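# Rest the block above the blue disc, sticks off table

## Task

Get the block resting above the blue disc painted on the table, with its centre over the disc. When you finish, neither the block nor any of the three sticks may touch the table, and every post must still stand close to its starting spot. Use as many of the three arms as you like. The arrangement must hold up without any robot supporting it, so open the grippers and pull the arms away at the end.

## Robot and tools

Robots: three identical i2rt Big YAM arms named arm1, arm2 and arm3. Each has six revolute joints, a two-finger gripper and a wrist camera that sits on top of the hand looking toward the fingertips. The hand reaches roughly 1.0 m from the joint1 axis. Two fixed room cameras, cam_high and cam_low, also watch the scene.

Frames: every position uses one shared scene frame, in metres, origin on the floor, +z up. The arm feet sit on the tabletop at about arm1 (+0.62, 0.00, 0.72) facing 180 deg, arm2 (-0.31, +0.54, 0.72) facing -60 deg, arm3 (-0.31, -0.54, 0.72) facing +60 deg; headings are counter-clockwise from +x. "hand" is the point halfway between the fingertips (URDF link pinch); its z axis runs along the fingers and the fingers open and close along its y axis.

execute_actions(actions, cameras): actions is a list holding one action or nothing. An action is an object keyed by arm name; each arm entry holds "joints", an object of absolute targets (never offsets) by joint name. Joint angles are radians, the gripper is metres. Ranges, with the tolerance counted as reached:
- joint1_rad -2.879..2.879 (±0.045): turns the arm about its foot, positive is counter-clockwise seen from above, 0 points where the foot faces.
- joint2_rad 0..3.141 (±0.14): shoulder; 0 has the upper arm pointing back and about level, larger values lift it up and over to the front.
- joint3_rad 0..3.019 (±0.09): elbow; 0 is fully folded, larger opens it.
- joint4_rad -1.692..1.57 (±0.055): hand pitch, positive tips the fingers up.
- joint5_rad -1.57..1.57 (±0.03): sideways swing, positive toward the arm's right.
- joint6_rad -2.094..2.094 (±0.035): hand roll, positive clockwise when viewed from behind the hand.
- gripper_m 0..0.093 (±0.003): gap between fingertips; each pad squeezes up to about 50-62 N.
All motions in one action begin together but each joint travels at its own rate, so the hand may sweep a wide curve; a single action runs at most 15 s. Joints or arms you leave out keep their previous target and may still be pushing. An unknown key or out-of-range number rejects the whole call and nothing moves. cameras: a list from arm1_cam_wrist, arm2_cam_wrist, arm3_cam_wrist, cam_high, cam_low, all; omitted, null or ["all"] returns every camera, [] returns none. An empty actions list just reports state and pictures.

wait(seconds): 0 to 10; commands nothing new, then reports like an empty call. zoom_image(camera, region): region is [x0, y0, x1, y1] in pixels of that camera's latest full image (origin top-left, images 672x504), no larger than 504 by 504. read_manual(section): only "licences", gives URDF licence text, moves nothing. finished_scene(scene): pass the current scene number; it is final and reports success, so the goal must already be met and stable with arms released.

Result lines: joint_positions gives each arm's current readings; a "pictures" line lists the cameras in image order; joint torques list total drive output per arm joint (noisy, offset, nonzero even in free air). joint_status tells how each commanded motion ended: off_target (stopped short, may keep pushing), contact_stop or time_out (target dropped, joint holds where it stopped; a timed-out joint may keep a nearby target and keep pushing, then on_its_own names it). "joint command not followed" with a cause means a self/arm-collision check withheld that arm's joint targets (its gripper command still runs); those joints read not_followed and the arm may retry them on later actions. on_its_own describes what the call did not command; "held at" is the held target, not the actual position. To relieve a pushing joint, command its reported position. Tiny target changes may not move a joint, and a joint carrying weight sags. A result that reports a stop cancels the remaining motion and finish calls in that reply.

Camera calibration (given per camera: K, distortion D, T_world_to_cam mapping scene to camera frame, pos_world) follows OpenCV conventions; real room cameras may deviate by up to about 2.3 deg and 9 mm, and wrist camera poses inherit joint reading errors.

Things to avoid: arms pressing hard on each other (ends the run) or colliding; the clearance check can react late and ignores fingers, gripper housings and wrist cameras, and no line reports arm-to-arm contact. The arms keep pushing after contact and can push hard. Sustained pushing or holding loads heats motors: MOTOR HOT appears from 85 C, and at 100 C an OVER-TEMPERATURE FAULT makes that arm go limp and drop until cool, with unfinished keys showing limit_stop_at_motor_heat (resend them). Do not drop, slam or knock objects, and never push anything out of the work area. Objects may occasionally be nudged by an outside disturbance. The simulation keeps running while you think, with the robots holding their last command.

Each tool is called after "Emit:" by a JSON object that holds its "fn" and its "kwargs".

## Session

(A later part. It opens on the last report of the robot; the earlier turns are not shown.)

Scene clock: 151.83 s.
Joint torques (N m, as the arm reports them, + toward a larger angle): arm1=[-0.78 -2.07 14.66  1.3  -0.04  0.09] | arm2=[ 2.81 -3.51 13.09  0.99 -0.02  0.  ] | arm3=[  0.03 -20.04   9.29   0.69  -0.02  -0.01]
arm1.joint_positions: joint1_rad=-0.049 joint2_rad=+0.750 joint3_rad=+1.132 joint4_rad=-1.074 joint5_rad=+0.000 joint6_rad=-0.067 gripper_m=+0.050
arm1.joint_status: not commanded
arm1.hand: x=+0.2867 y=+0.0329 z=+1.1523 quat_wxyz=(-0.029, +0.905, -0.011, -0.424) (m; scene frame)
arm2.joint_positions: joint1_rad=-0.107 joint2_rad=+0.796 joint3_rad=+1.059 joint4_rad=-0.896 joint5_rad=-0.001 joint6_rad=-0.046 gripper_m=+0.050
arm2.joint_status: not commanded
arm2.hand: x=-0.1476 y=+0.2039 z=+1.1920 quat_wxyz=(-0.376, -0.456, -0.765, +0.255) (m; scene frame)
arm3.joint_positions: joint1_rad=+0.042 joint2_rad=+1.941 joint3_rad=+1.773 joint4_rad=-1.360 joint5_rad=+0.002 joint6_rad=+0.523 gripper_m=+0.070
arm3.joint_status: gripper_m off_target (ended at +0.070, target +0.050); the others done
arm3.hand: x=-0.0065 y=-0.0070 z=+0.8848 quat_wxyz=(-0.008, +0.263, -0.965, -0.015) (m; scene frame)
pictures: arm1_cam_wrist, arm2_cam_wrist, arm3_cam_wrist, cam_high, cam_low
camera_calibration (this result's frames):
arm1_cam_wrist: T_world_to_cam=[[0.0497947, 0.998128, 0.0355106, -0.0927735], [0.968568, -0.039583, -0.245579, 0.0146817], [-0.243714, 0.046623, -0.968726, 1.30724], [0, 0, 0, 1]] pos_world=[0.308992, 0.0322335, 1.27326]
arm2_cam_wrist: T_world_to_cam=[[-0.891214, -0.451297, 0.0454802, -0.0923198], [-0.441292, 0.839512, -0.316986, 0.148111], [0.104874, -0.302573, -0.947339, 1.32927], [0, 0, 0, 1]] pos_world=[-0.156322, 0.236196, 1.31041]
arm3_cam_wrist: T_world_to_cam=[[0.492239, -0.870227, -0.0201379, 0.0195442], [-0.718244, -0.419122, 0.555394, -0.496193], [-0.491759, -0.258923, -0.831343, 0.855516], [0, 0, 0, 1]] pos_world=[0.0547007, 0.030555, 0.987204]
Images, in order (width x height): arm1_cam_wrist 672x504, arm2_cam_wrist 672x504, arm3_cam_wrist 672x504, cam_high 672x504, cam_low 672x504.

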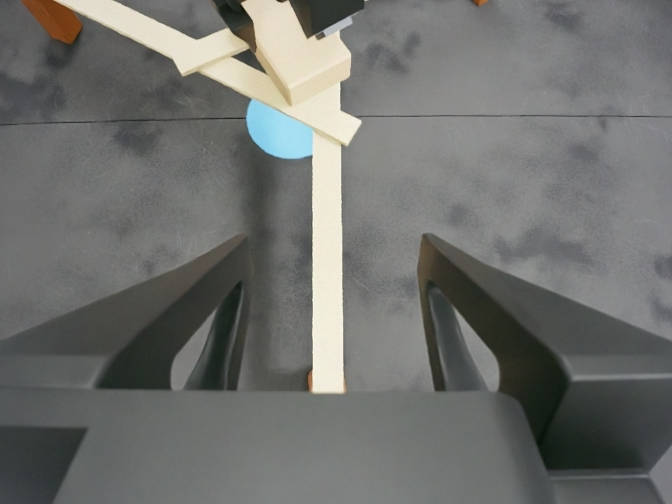

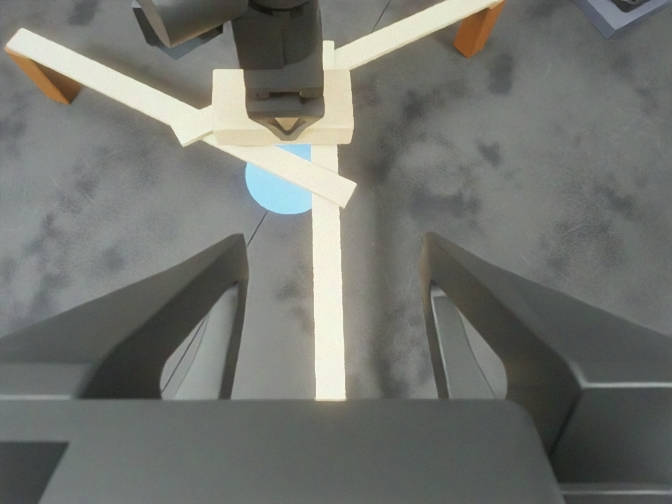

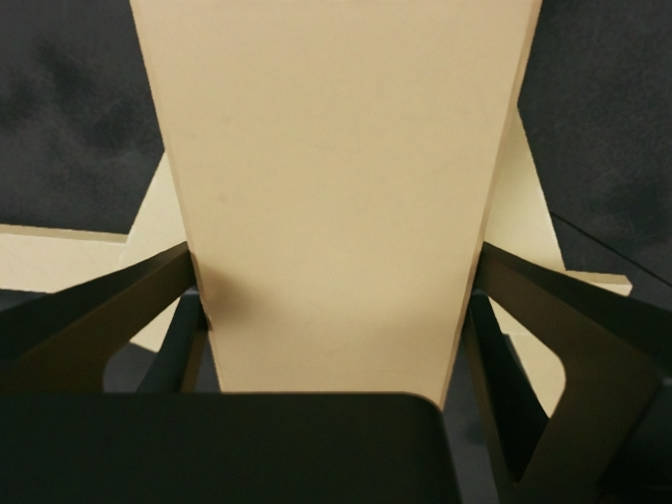

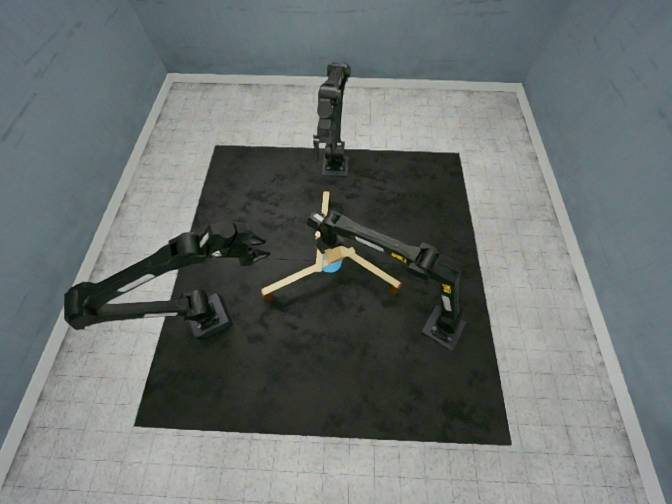

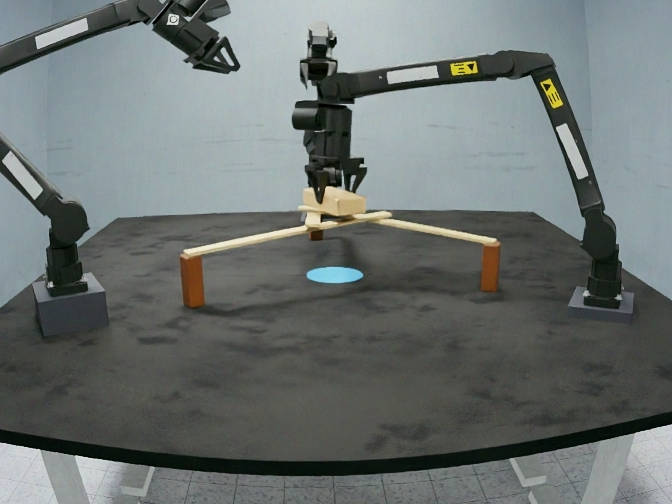

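Emit:
{"fn": "execute_actions", "kwargs": {"actions": [{"arm3": {"joints": {"joint2_rad": 1.917, "gripper_m": 0.05}}}], "cameras": ["cam_low", "arm3_cam_wrist"]}}

Scene clock: 153.40 s.
Joint torques (N m, as the arm reports them, + toward a larger angle): arm1=[-0.9  -2.08 14.64  1.31 -0.04  0.08] | arm2=[ 2.76 -3.62 12.94  0.97 -0.03  0.03] | arm3=[ -0.12 -18.79   9.33   0.66   0.01  -0.02]
arm1.joint_positions: joint1_rad=-0.049 joint2_rad=+0.750 joint3_rad=+1.132 joint4_rad=-1.074 joint5_rad=+0.000 joint6_rad=-0.067 gripper_m=+0.050
arm1.joint_status: not commanded
arm1.hand: x=+0.2867 y=+0.0329 z=+1.1523 quat_wxyz=(-0.029, +0.905, -0.011, -0.424) (m; scene frame)
arm2.joint_positions: joint1_rad=-0.107 joint2_rad=+0.796 joint3_rad=+1.059 joint4_rad=-0.896 joint5_rad=-0.001 joint6_rad=-0.046 gripper_m=+0.050
arm2.joint_status: not commanded
arm2.hand: x=-0.1476 y=+0.2039 z=+1.1920 quat_wxyz=(-0.376, -0.456, -0.765, +0.255) (m; scene frame)
arm3.joint_positions: joint1_rad=+0.042 joint2_rad=+1.941 joint3_rad=+1.773 joint4_rad=-1.360 joint5_rad=+0.002 joint6_rad=+0.523 gripper_m=+0.070
arm3.joint_status: gripper_m off_target (ended at +0.070, target +0.050); the others done
arm3.hand: x=-0.0065 y=-0.0070 z=+0.8848 quat_wxyz=(-0.008, +0.263, -0.965, -0.015) (m; scene frame)
pictures: arm3_cam_wrist, cam_low
camera_calibration (this result's frames):
arm3_cam_wrist: T_world_to_cam=[[0.492239, -0.870227, -0.0201379, 0.0195442], [-0.718244, -0.419122, 0.555394, -0.496193], [-0.491759, -0.258923, -0.831343, 0.855516], [0, 0, 0, 1]] pos_world=[0.0547007, 0.030555, 0.987204]
Images, in order (width x height): arm3_cam_wrist 672x504, cam_low 672x504.

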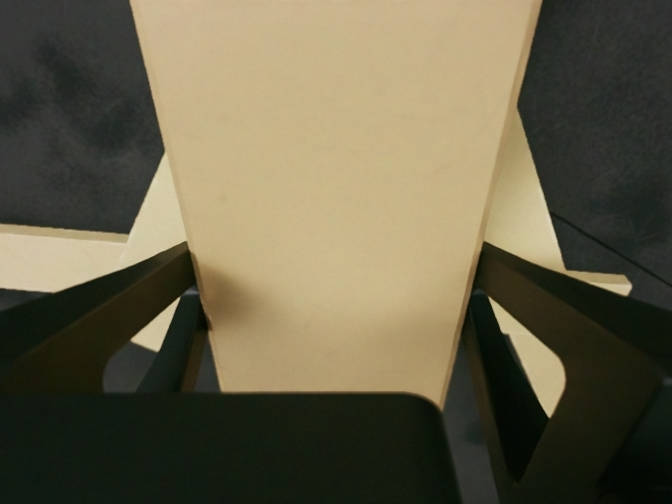

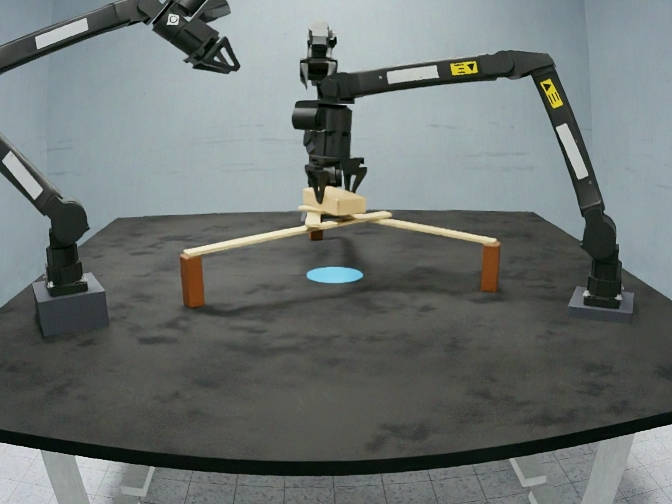

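Emit:
{"fn": "execute_actions", "kwargs": {"actions": [{"arm3": {"joints": {"joint2_rad": 1.945, "gripper_m": 0.05}}}], "cameras": ["cam_low", "arm2_cam_wrist"]}}

Emit:
{"fn": "zoom_image", "kwargs": {"camera": "cam_low", "region": [260, 150, 420, 290]}}

Scene clock: 154.17 s.
Joint torques (N m, as the arm reports them, + toward a larger angle): arm1=[-0.85 -2.1  14.63  1.28 -0.04  0.08] | arm2=[ 2.55 -3.23 13.    0.91  0.01  0.01] | arm3=[ -0.13 -16.78   9.28   0.73   0.    -0.01]
arm1.joint_positions: joint1_rad=-0.049 joint2_rad=+0.750 joint3_rad=+1.132 joint4_rad=-1.074 joint5_rad=+0.000 joint6_rad=-0.067 gripper_m=+0.050
arm1.joint_status: not commanded
arm1.hand: x=+0.2867 y=+0.0329 z=+1.1523 quat_wxyz=(-0.029, +0.905, -0.011, -0.424) (m; scene frame)
arm2.joint_positions: joint1_rad=-0.107 joint2_rad=+0.796 joint3_rad=+1.059 joint4_rad=-0.896 joint5_rad=-0.001 joint6_rad=-0.046 gripper_m=+0.050
arm2.joint_status: not commanded
arm2.hand: x=-0.1476 y=+0.2039 z=+1.1920 quat_wxyz=(-0.376, -0.456, -0.765, +0.255) (m; scene frame)
arm3.joint_positions: joint1_rad=+0.042 joint2_rad=+1.941 joint3_rad=+1.773 joint4_rad=-1.360 joint5_rad=+0.002 joint6_rad=+0.523 gripper_m=+0.070
arm3.joint_status: gripper_m off_target (ended at +0.070, target +0.050); the others done
arm3.hand: x=-0.0065 y=-0.0070 z=+0.8848 quat_wxyz=(-0.008, +0.263, -0.965, -0.015) (m; scene frame)
pictures: arm2_cam_wrist, cam_low
camera_calibration (this result's frames):
arm2_cam_wrist: T_world_to_cam=[[-0.891214, -0.451297, 0.0454802, -0.0923198], [-0.441292, 0.839512, -0.316986, 0.148111], [0.104874, -0.302573, -0.947339, 1.32927], [0, 0, 0, 1]] pos_world=[-0.156322, 0.236196, 1.31041]
Images, in order (width x height): arm2_cam_wrist 672x504, cam_low 672x504.

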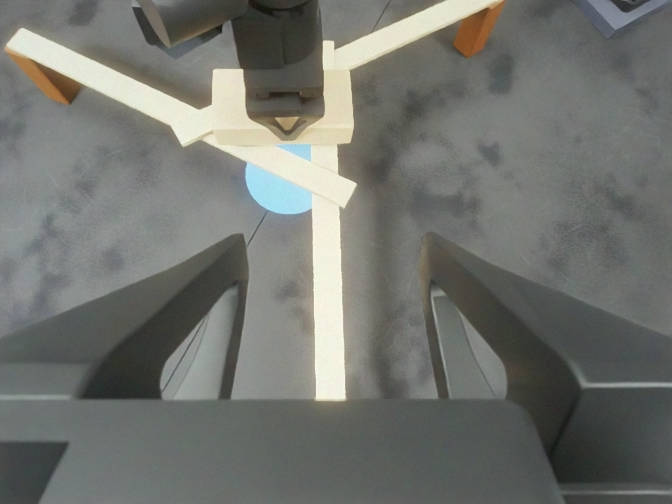

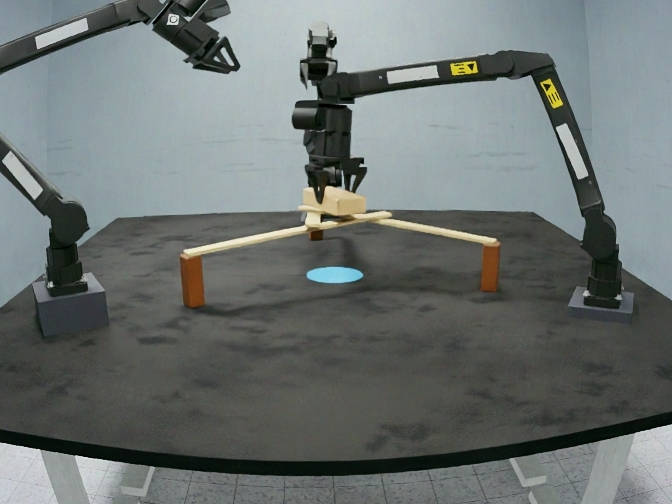

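Region (260, 150, 420, 290) of cam_low's 672x504 image, scaled by 3.150, with more detail than that image has; it fills the top 441 rows of this view, and the rest is white.

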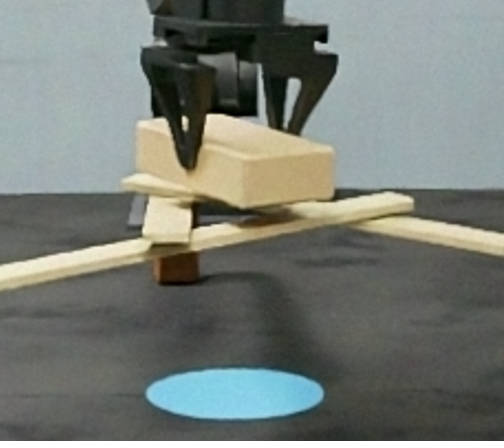

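Emit:
{"fn": "execute_actions", "kwargs": {"actions": [{"arm3": {"joints": {"joint2_rad": 1.966, "gripper_m": 0.05}}}], "cameras": ["cam_low", "arm2_cam_wrist"]}}

Emit:
{"fn": "zoom_image", "kwargs": {"camera": "cam_low", "region": [260, 150, 420, 290]}}

Scene clock: 155.33 s.
Joint torques (N m, as the arm reports them, + toward a larger angle): arm1=[-0.8  -2.05 14.65  1.29 -0.04  0.08] | arm2=[ 2.64 -4.03 12.94  1.1   0.   -0.02] | arm3=[ -0.19 -17.09   9.2    0.57  -0.01   0.  ]
arm1.joint_positions: joint1_rad=-0.049 joint2_rad=+0.750 joint3_rad=+1.132 joint4_rad=-1.074 joint5_rad=+0.000 joint6_rad=-0.067 gripper_m=+0.050
arm1.joint_status: not commanded
arm1.hand: x=+0.2867 y=+0.0329 z=+1.1523 quat_wxyz=(-0.029, +0.905, -0.011, -0.424) (m; scene frame)
arm2.joint_positions: joint1_rad=-0.107 joint2_rad=+0.796 joint3_rad=+1.059 joint4_rad=-0.896 joint5_rad=-0.001 joint6_rad=-0.046 gripper_m=+0.050
arm2.joint_status: not commanded
arm2.hand: x=-0.1476 y=+0.2039 z=+1.1920 quat_wxyz=(-0.376, -0.456, -0.765, +0.255) (m; scene frame)
arm3.joint_positions: joint1_rad=+0.042 joint2_rad=+1.967 joint3_rad=+1.773 joint4_rad=-1.360 joint5_rad=+0.002 joint6_rad=+0.523 gripper_m=+0.070
arm3.joint_status: gripper_m off_target (ended at +0.070, target +0.050); the others done
arm3.hand: x=-0.0066 y=-0.0067 z=+0.8695 quat_wxyz=(+0.001, +0.263, -0.965, -0.006) (m; scene frame)
pictures: arm2_cam_wrist, cam_low
camera_calibration (this result's frames):
arm2_cam_wrist: T_world_to_cam=[[-0.891214, -0.451297, 0.0454802, -0.0923198], [-0.441292, 0.839512, -0.316986, 0.148111], [0.104874, -0.302573, -0.947339, 1.32927], [0, 0, 0, 1]] pos_world=[-0.156322, 0.236196, 1.31041]
Images, in order (width x height): arm2_cam_wrist 672x504, cam_low 672x504.

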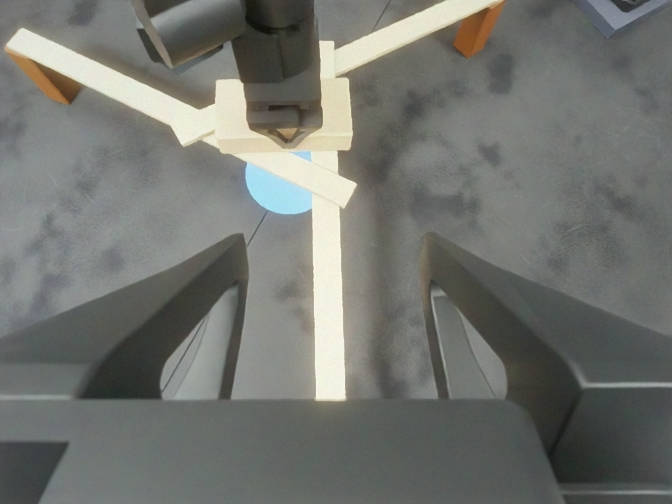

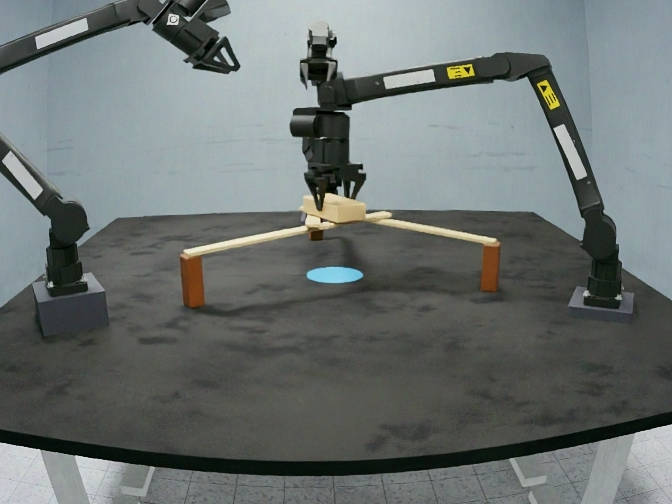

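Region (260, 150, 420, 290) of cam_low's 672x504 image, scaled by 3.150, with more detail than that image has; it fills the top 441 rows of this view, and the rest is white.

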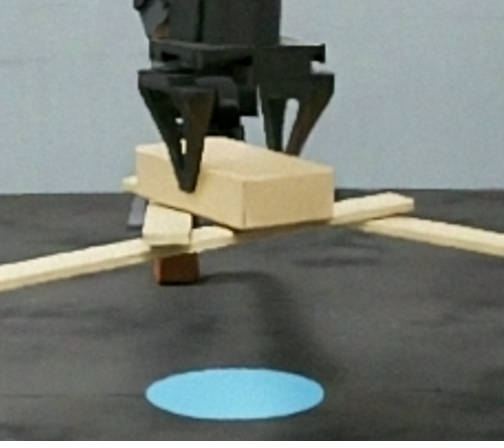

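Emit:
{"fn": "execute_actions", "kwargs": {"actions": [{"arm3": {"joints": {"gripper_m": 0.084}}}], "cameras": ["cam_low", "arm2_cam_wrist"]}}

Emit:
{"fn": "zoom_image", "kwargs": {"camera": "cam_low", "region": [260, 150, 420, 290]}}

Scene clock: 156.13 s.
Joint torques (N m, as the arm reports them, + toward a larger angle): arm1=[-0.78 -2.11 14.65  1.29 -0.04  0.08] | arm2=[ 2.67 -3.34 12.97  1.06  0.   -0.01] | arm3=[ -0.11 -17.27   9.2    0.69   0.02  -0.02]
arm1.joint_positions: joint1_rad=-0.049 joint2_rad=+0.750 joint3_rad=+1.132 joint4_rad=-1.074 joint5_rad=+0.000 joint6_rad=-0.067 gripper_m=+0.050
arm1.joint_status: not commanded
arm1.hand: x=+0.2867 y=+0.0329 z=+1.1523 quat_wxyz=(-0.029, +0.905, -0.011, -0.424) (m; scene frame)
arm2.joint_positions: joint1_rad=-0.107 joint2_rad=+0.796 joint3_rad=+1.059 joint4_rad=-0.896 joint5_rad=-0.001 joint6_rad=-0.046 gripper_m=+0.050
arm2.joint_status: not commanded
arm2.hand: x=-0.1476 y=+0.2039 z=+1.1920 quat_wxyz=(-0.376, -0.456, -0.765, +0.255) (m; scene frame)
arm3.joint_positions: joint1_rad=+0.042 joint2_rad=+1.967 joint3_rad=+1.773 joint4_rad=-1.360 joint5_rad=+0.002 joint6_rad=+0.523 gripper_m=+0.084
arm3.joint_status: all done
arm3.hand: x=-0.0066 y=-0.0067 z=+0.8695 quat_wxyz=(+0.001, +0.263, -0.965, -0.006) (m; scene frame)
pictures: arm2_cam_wrist, cam_low
camera_calibration (this result's frames):
arm2_cam_wrist: T_world_to_cam=[[-0.891214, -0.451297, 0.0454802, -0.0923198], [-0.441292, 0.839512, -0.316986, 0.148111], [0.104874, -0.302573, -0.947339, 1.32927], [0, 0, 0, 1]] pos_world=[-0.156322, 0.236196, 1.31041]
Images, in order (width x height): arm2_cam_wrist 672x504, cam_low 672x504.

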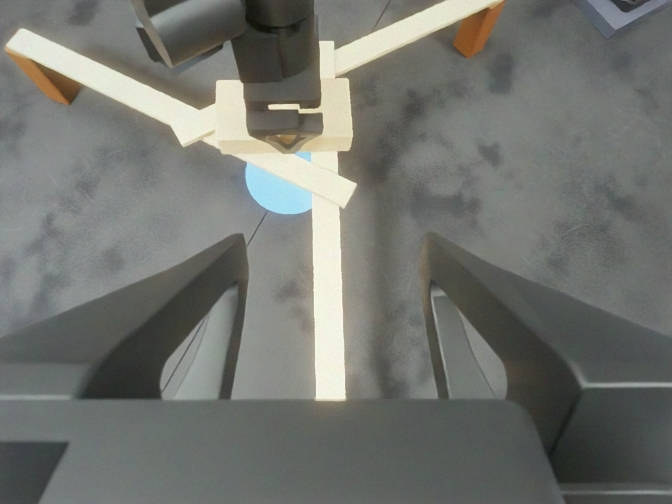

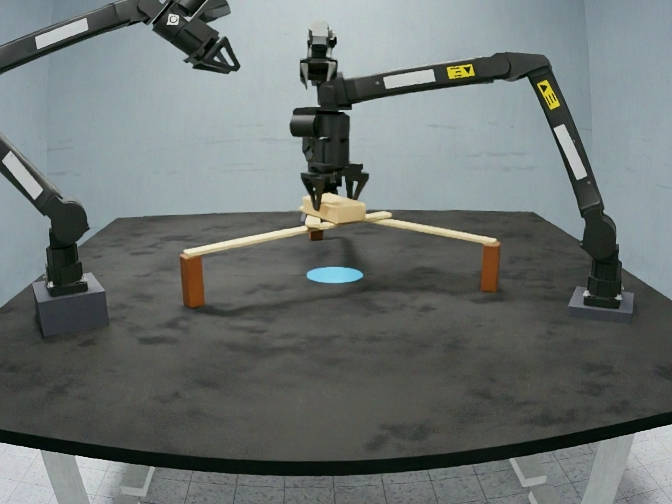

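Region (260, 150, 420, 290) of cam_low's 672x504 image, scaled by 3.150, with more detail than that image has; it fills the top 441 rows of this view, and the rest is white.

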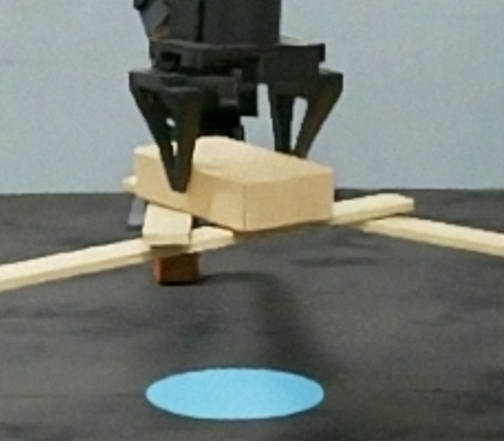

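Emit:
{"fn": "execute_actions", "kwargs": {"actions": [{"arm3": {"joints": {"joint2_rad": 1.25}}, "arm1": {"joints": {"joint2_rad": 0.45}}, "arm2": {"joints": {"joint2_rad": 0.5}}}]}}

Emit:
{"fn": "zoom_image", "kwargs": {"camera": "cam_low", "region": [160, 150, 520, 320]}}

Emit:
{"fn": "zoom_image", "kwargs": {"camera": "cam_high", "region": [240, 170, 420, 320]}}

Scene clock: 158.30 s.
Joint torques (N m, as the arm reports them, + toward a larger angle): arm1=[-0.87  2.22 12.99  1.5  -0.04  0.08] | arm2=[ 2.44  1.13 12.12  1.16 -0.03  0.01] | arm3=[-0.39 -7.61  7.75  1.58 -0.01 -0.04]
arm1.joint_positions: joint1_rad=-0.049 joint2_rad=+0.452 joint3_rad=+1.135 joint4_rad=-1.074 joint5_rad=+0.000 joint6_rad=-0.067 gripper_m=+0.050
arm1.joint_status: all done
arm1.hand: x=+0.3867 y=+0.0250 z=+1.2330 quat_wxyz=(-0.039, +0.831, -0.011, -0.555) (m; scene frame)
arm2.joint_positions: joint1_rad=-0.107 joint2_rad=+0.500 joint3_rad=+1.059 joint4_rad=-0.896 joint5_rad=-0.001 joint6_rad=-0.046 gripper_m=+0.050
arm2.joint_status: all done
arm2.hand: x=-0.1876 y=+0.2900 z=+1.2820 quat_wxyz=(-0.481, -0.416, -0.700, +0.324) (m; scene frame)
arm3.joint_positions: joint1_rad=+0.042 joint2_rad=+1.260 joint3_rad=+1.793 joint4_rad=-1.358 joint5_rad=+0.002 joint6_rad=+0.523 gripper_m=+0.084
arm3.joint_status: all done
arm3.hand: x=-0.0709 y=-0.1301 z=+1.2616 quat_wxyz=(-0.250, +0.243, -0.901, -0.258) (m; scene frame)
pictures: arm1_cam_wrist, arm2_cam_wrist, arm3_cam_wrist, cam_high, cam_low
camera_calibration (this result's frames):
arm1_cam_wrist: T_world_to_cam=[[0.0644338, 0.996937, 0.0443242, -0.109173], [0.852376, -0.0318841, -0.521957, 0.32284], [-0.518945, 0.0714125, -0.851819, 1.37187], [0, 0, 0, 1]] pos_world=[0.443779, 0.0211629, 1.34193]
arm2_cam_wrist: T_world_to_cam=[[-0.89611, -0.440878, 0.0511137, -0.104362], [-0.386114, 0.717599, -0.579627, 0.469069], [0.218866, -0.539146, -0.813277, 1.36292], [0, 0, 0, 1]] pos_world=[-0.210703, 0.352199, 1.38565]
arm3_cam_wrist: T_world_to_cam=[[0.551634, -0.757073, -0.350058, 0.386846], [-0.81611, -0.576572, -0.0390988, -0.0807056], [-0.172233, 0.307254, -0.935912, 1.3335], [0, 0, 0, 1]] pos_world=[-0.0495894, -0.163385, 1.3803]
Images, in order (width x height): arm1_cam_wrist 672x504, arm2_cam_wrist 672x504, arm3_cam_wrist 672x504, cam_high 672x504, cam_low 672x504.

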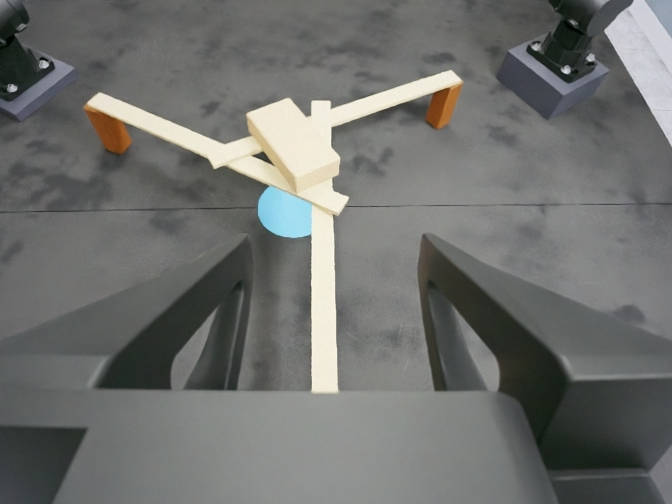

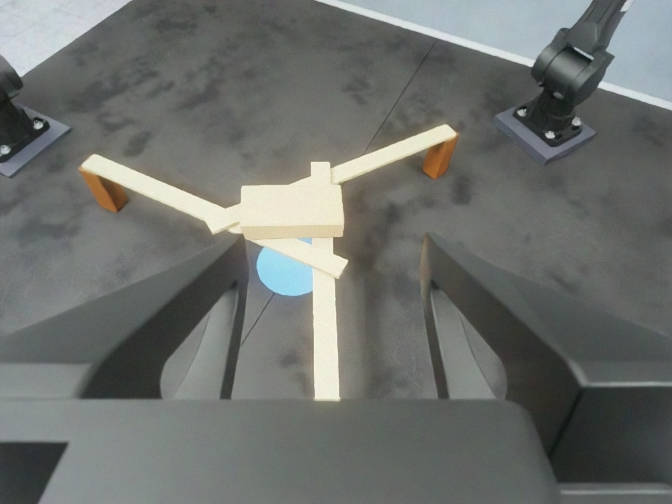

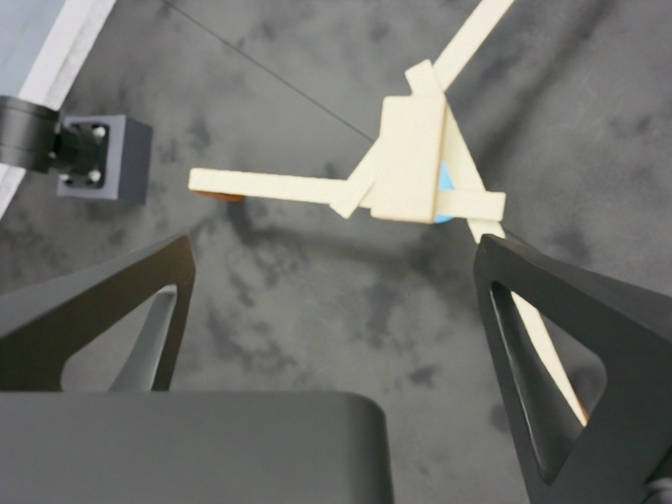

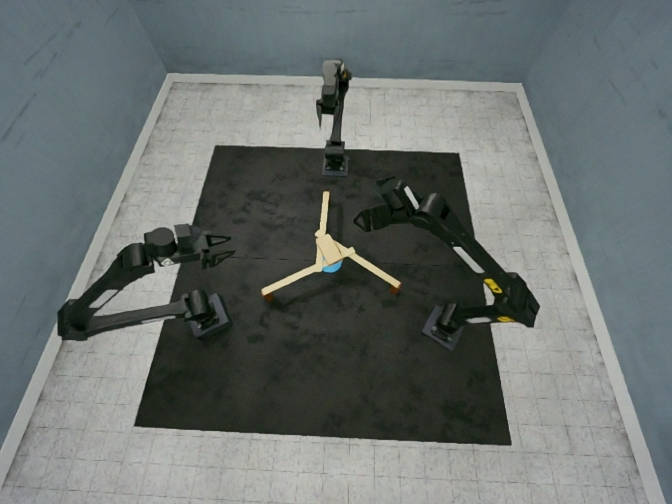

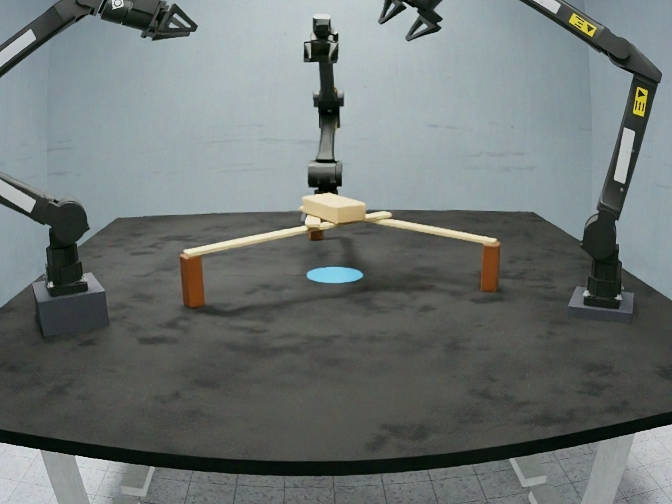

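Region (160, 150, 520, 320) of cam_low's 672x504 image, scaled by 1.400, with more detail than that image has; it fills the top 238 rows of this view, and the rest is white.

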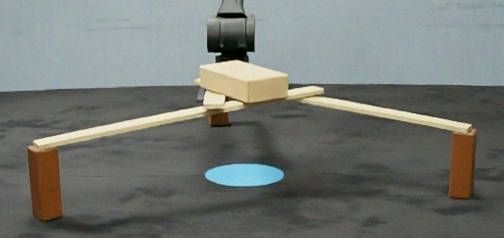

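Region (240, 170, 420, 320) of cam_high's 672x504 image, scaled by 2.800, with more detail than that image has.

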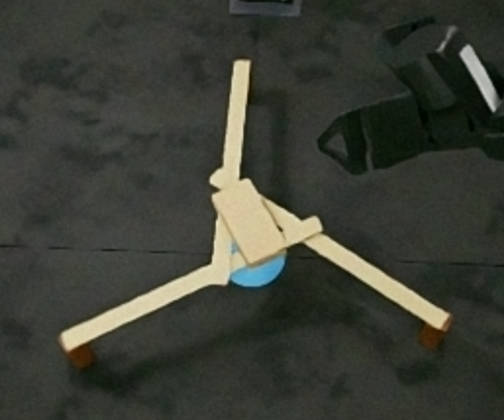

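Emit:
{"fn": "finished_scene", "kwargs": {"scene": 1}}

The scene is finished: the task was done.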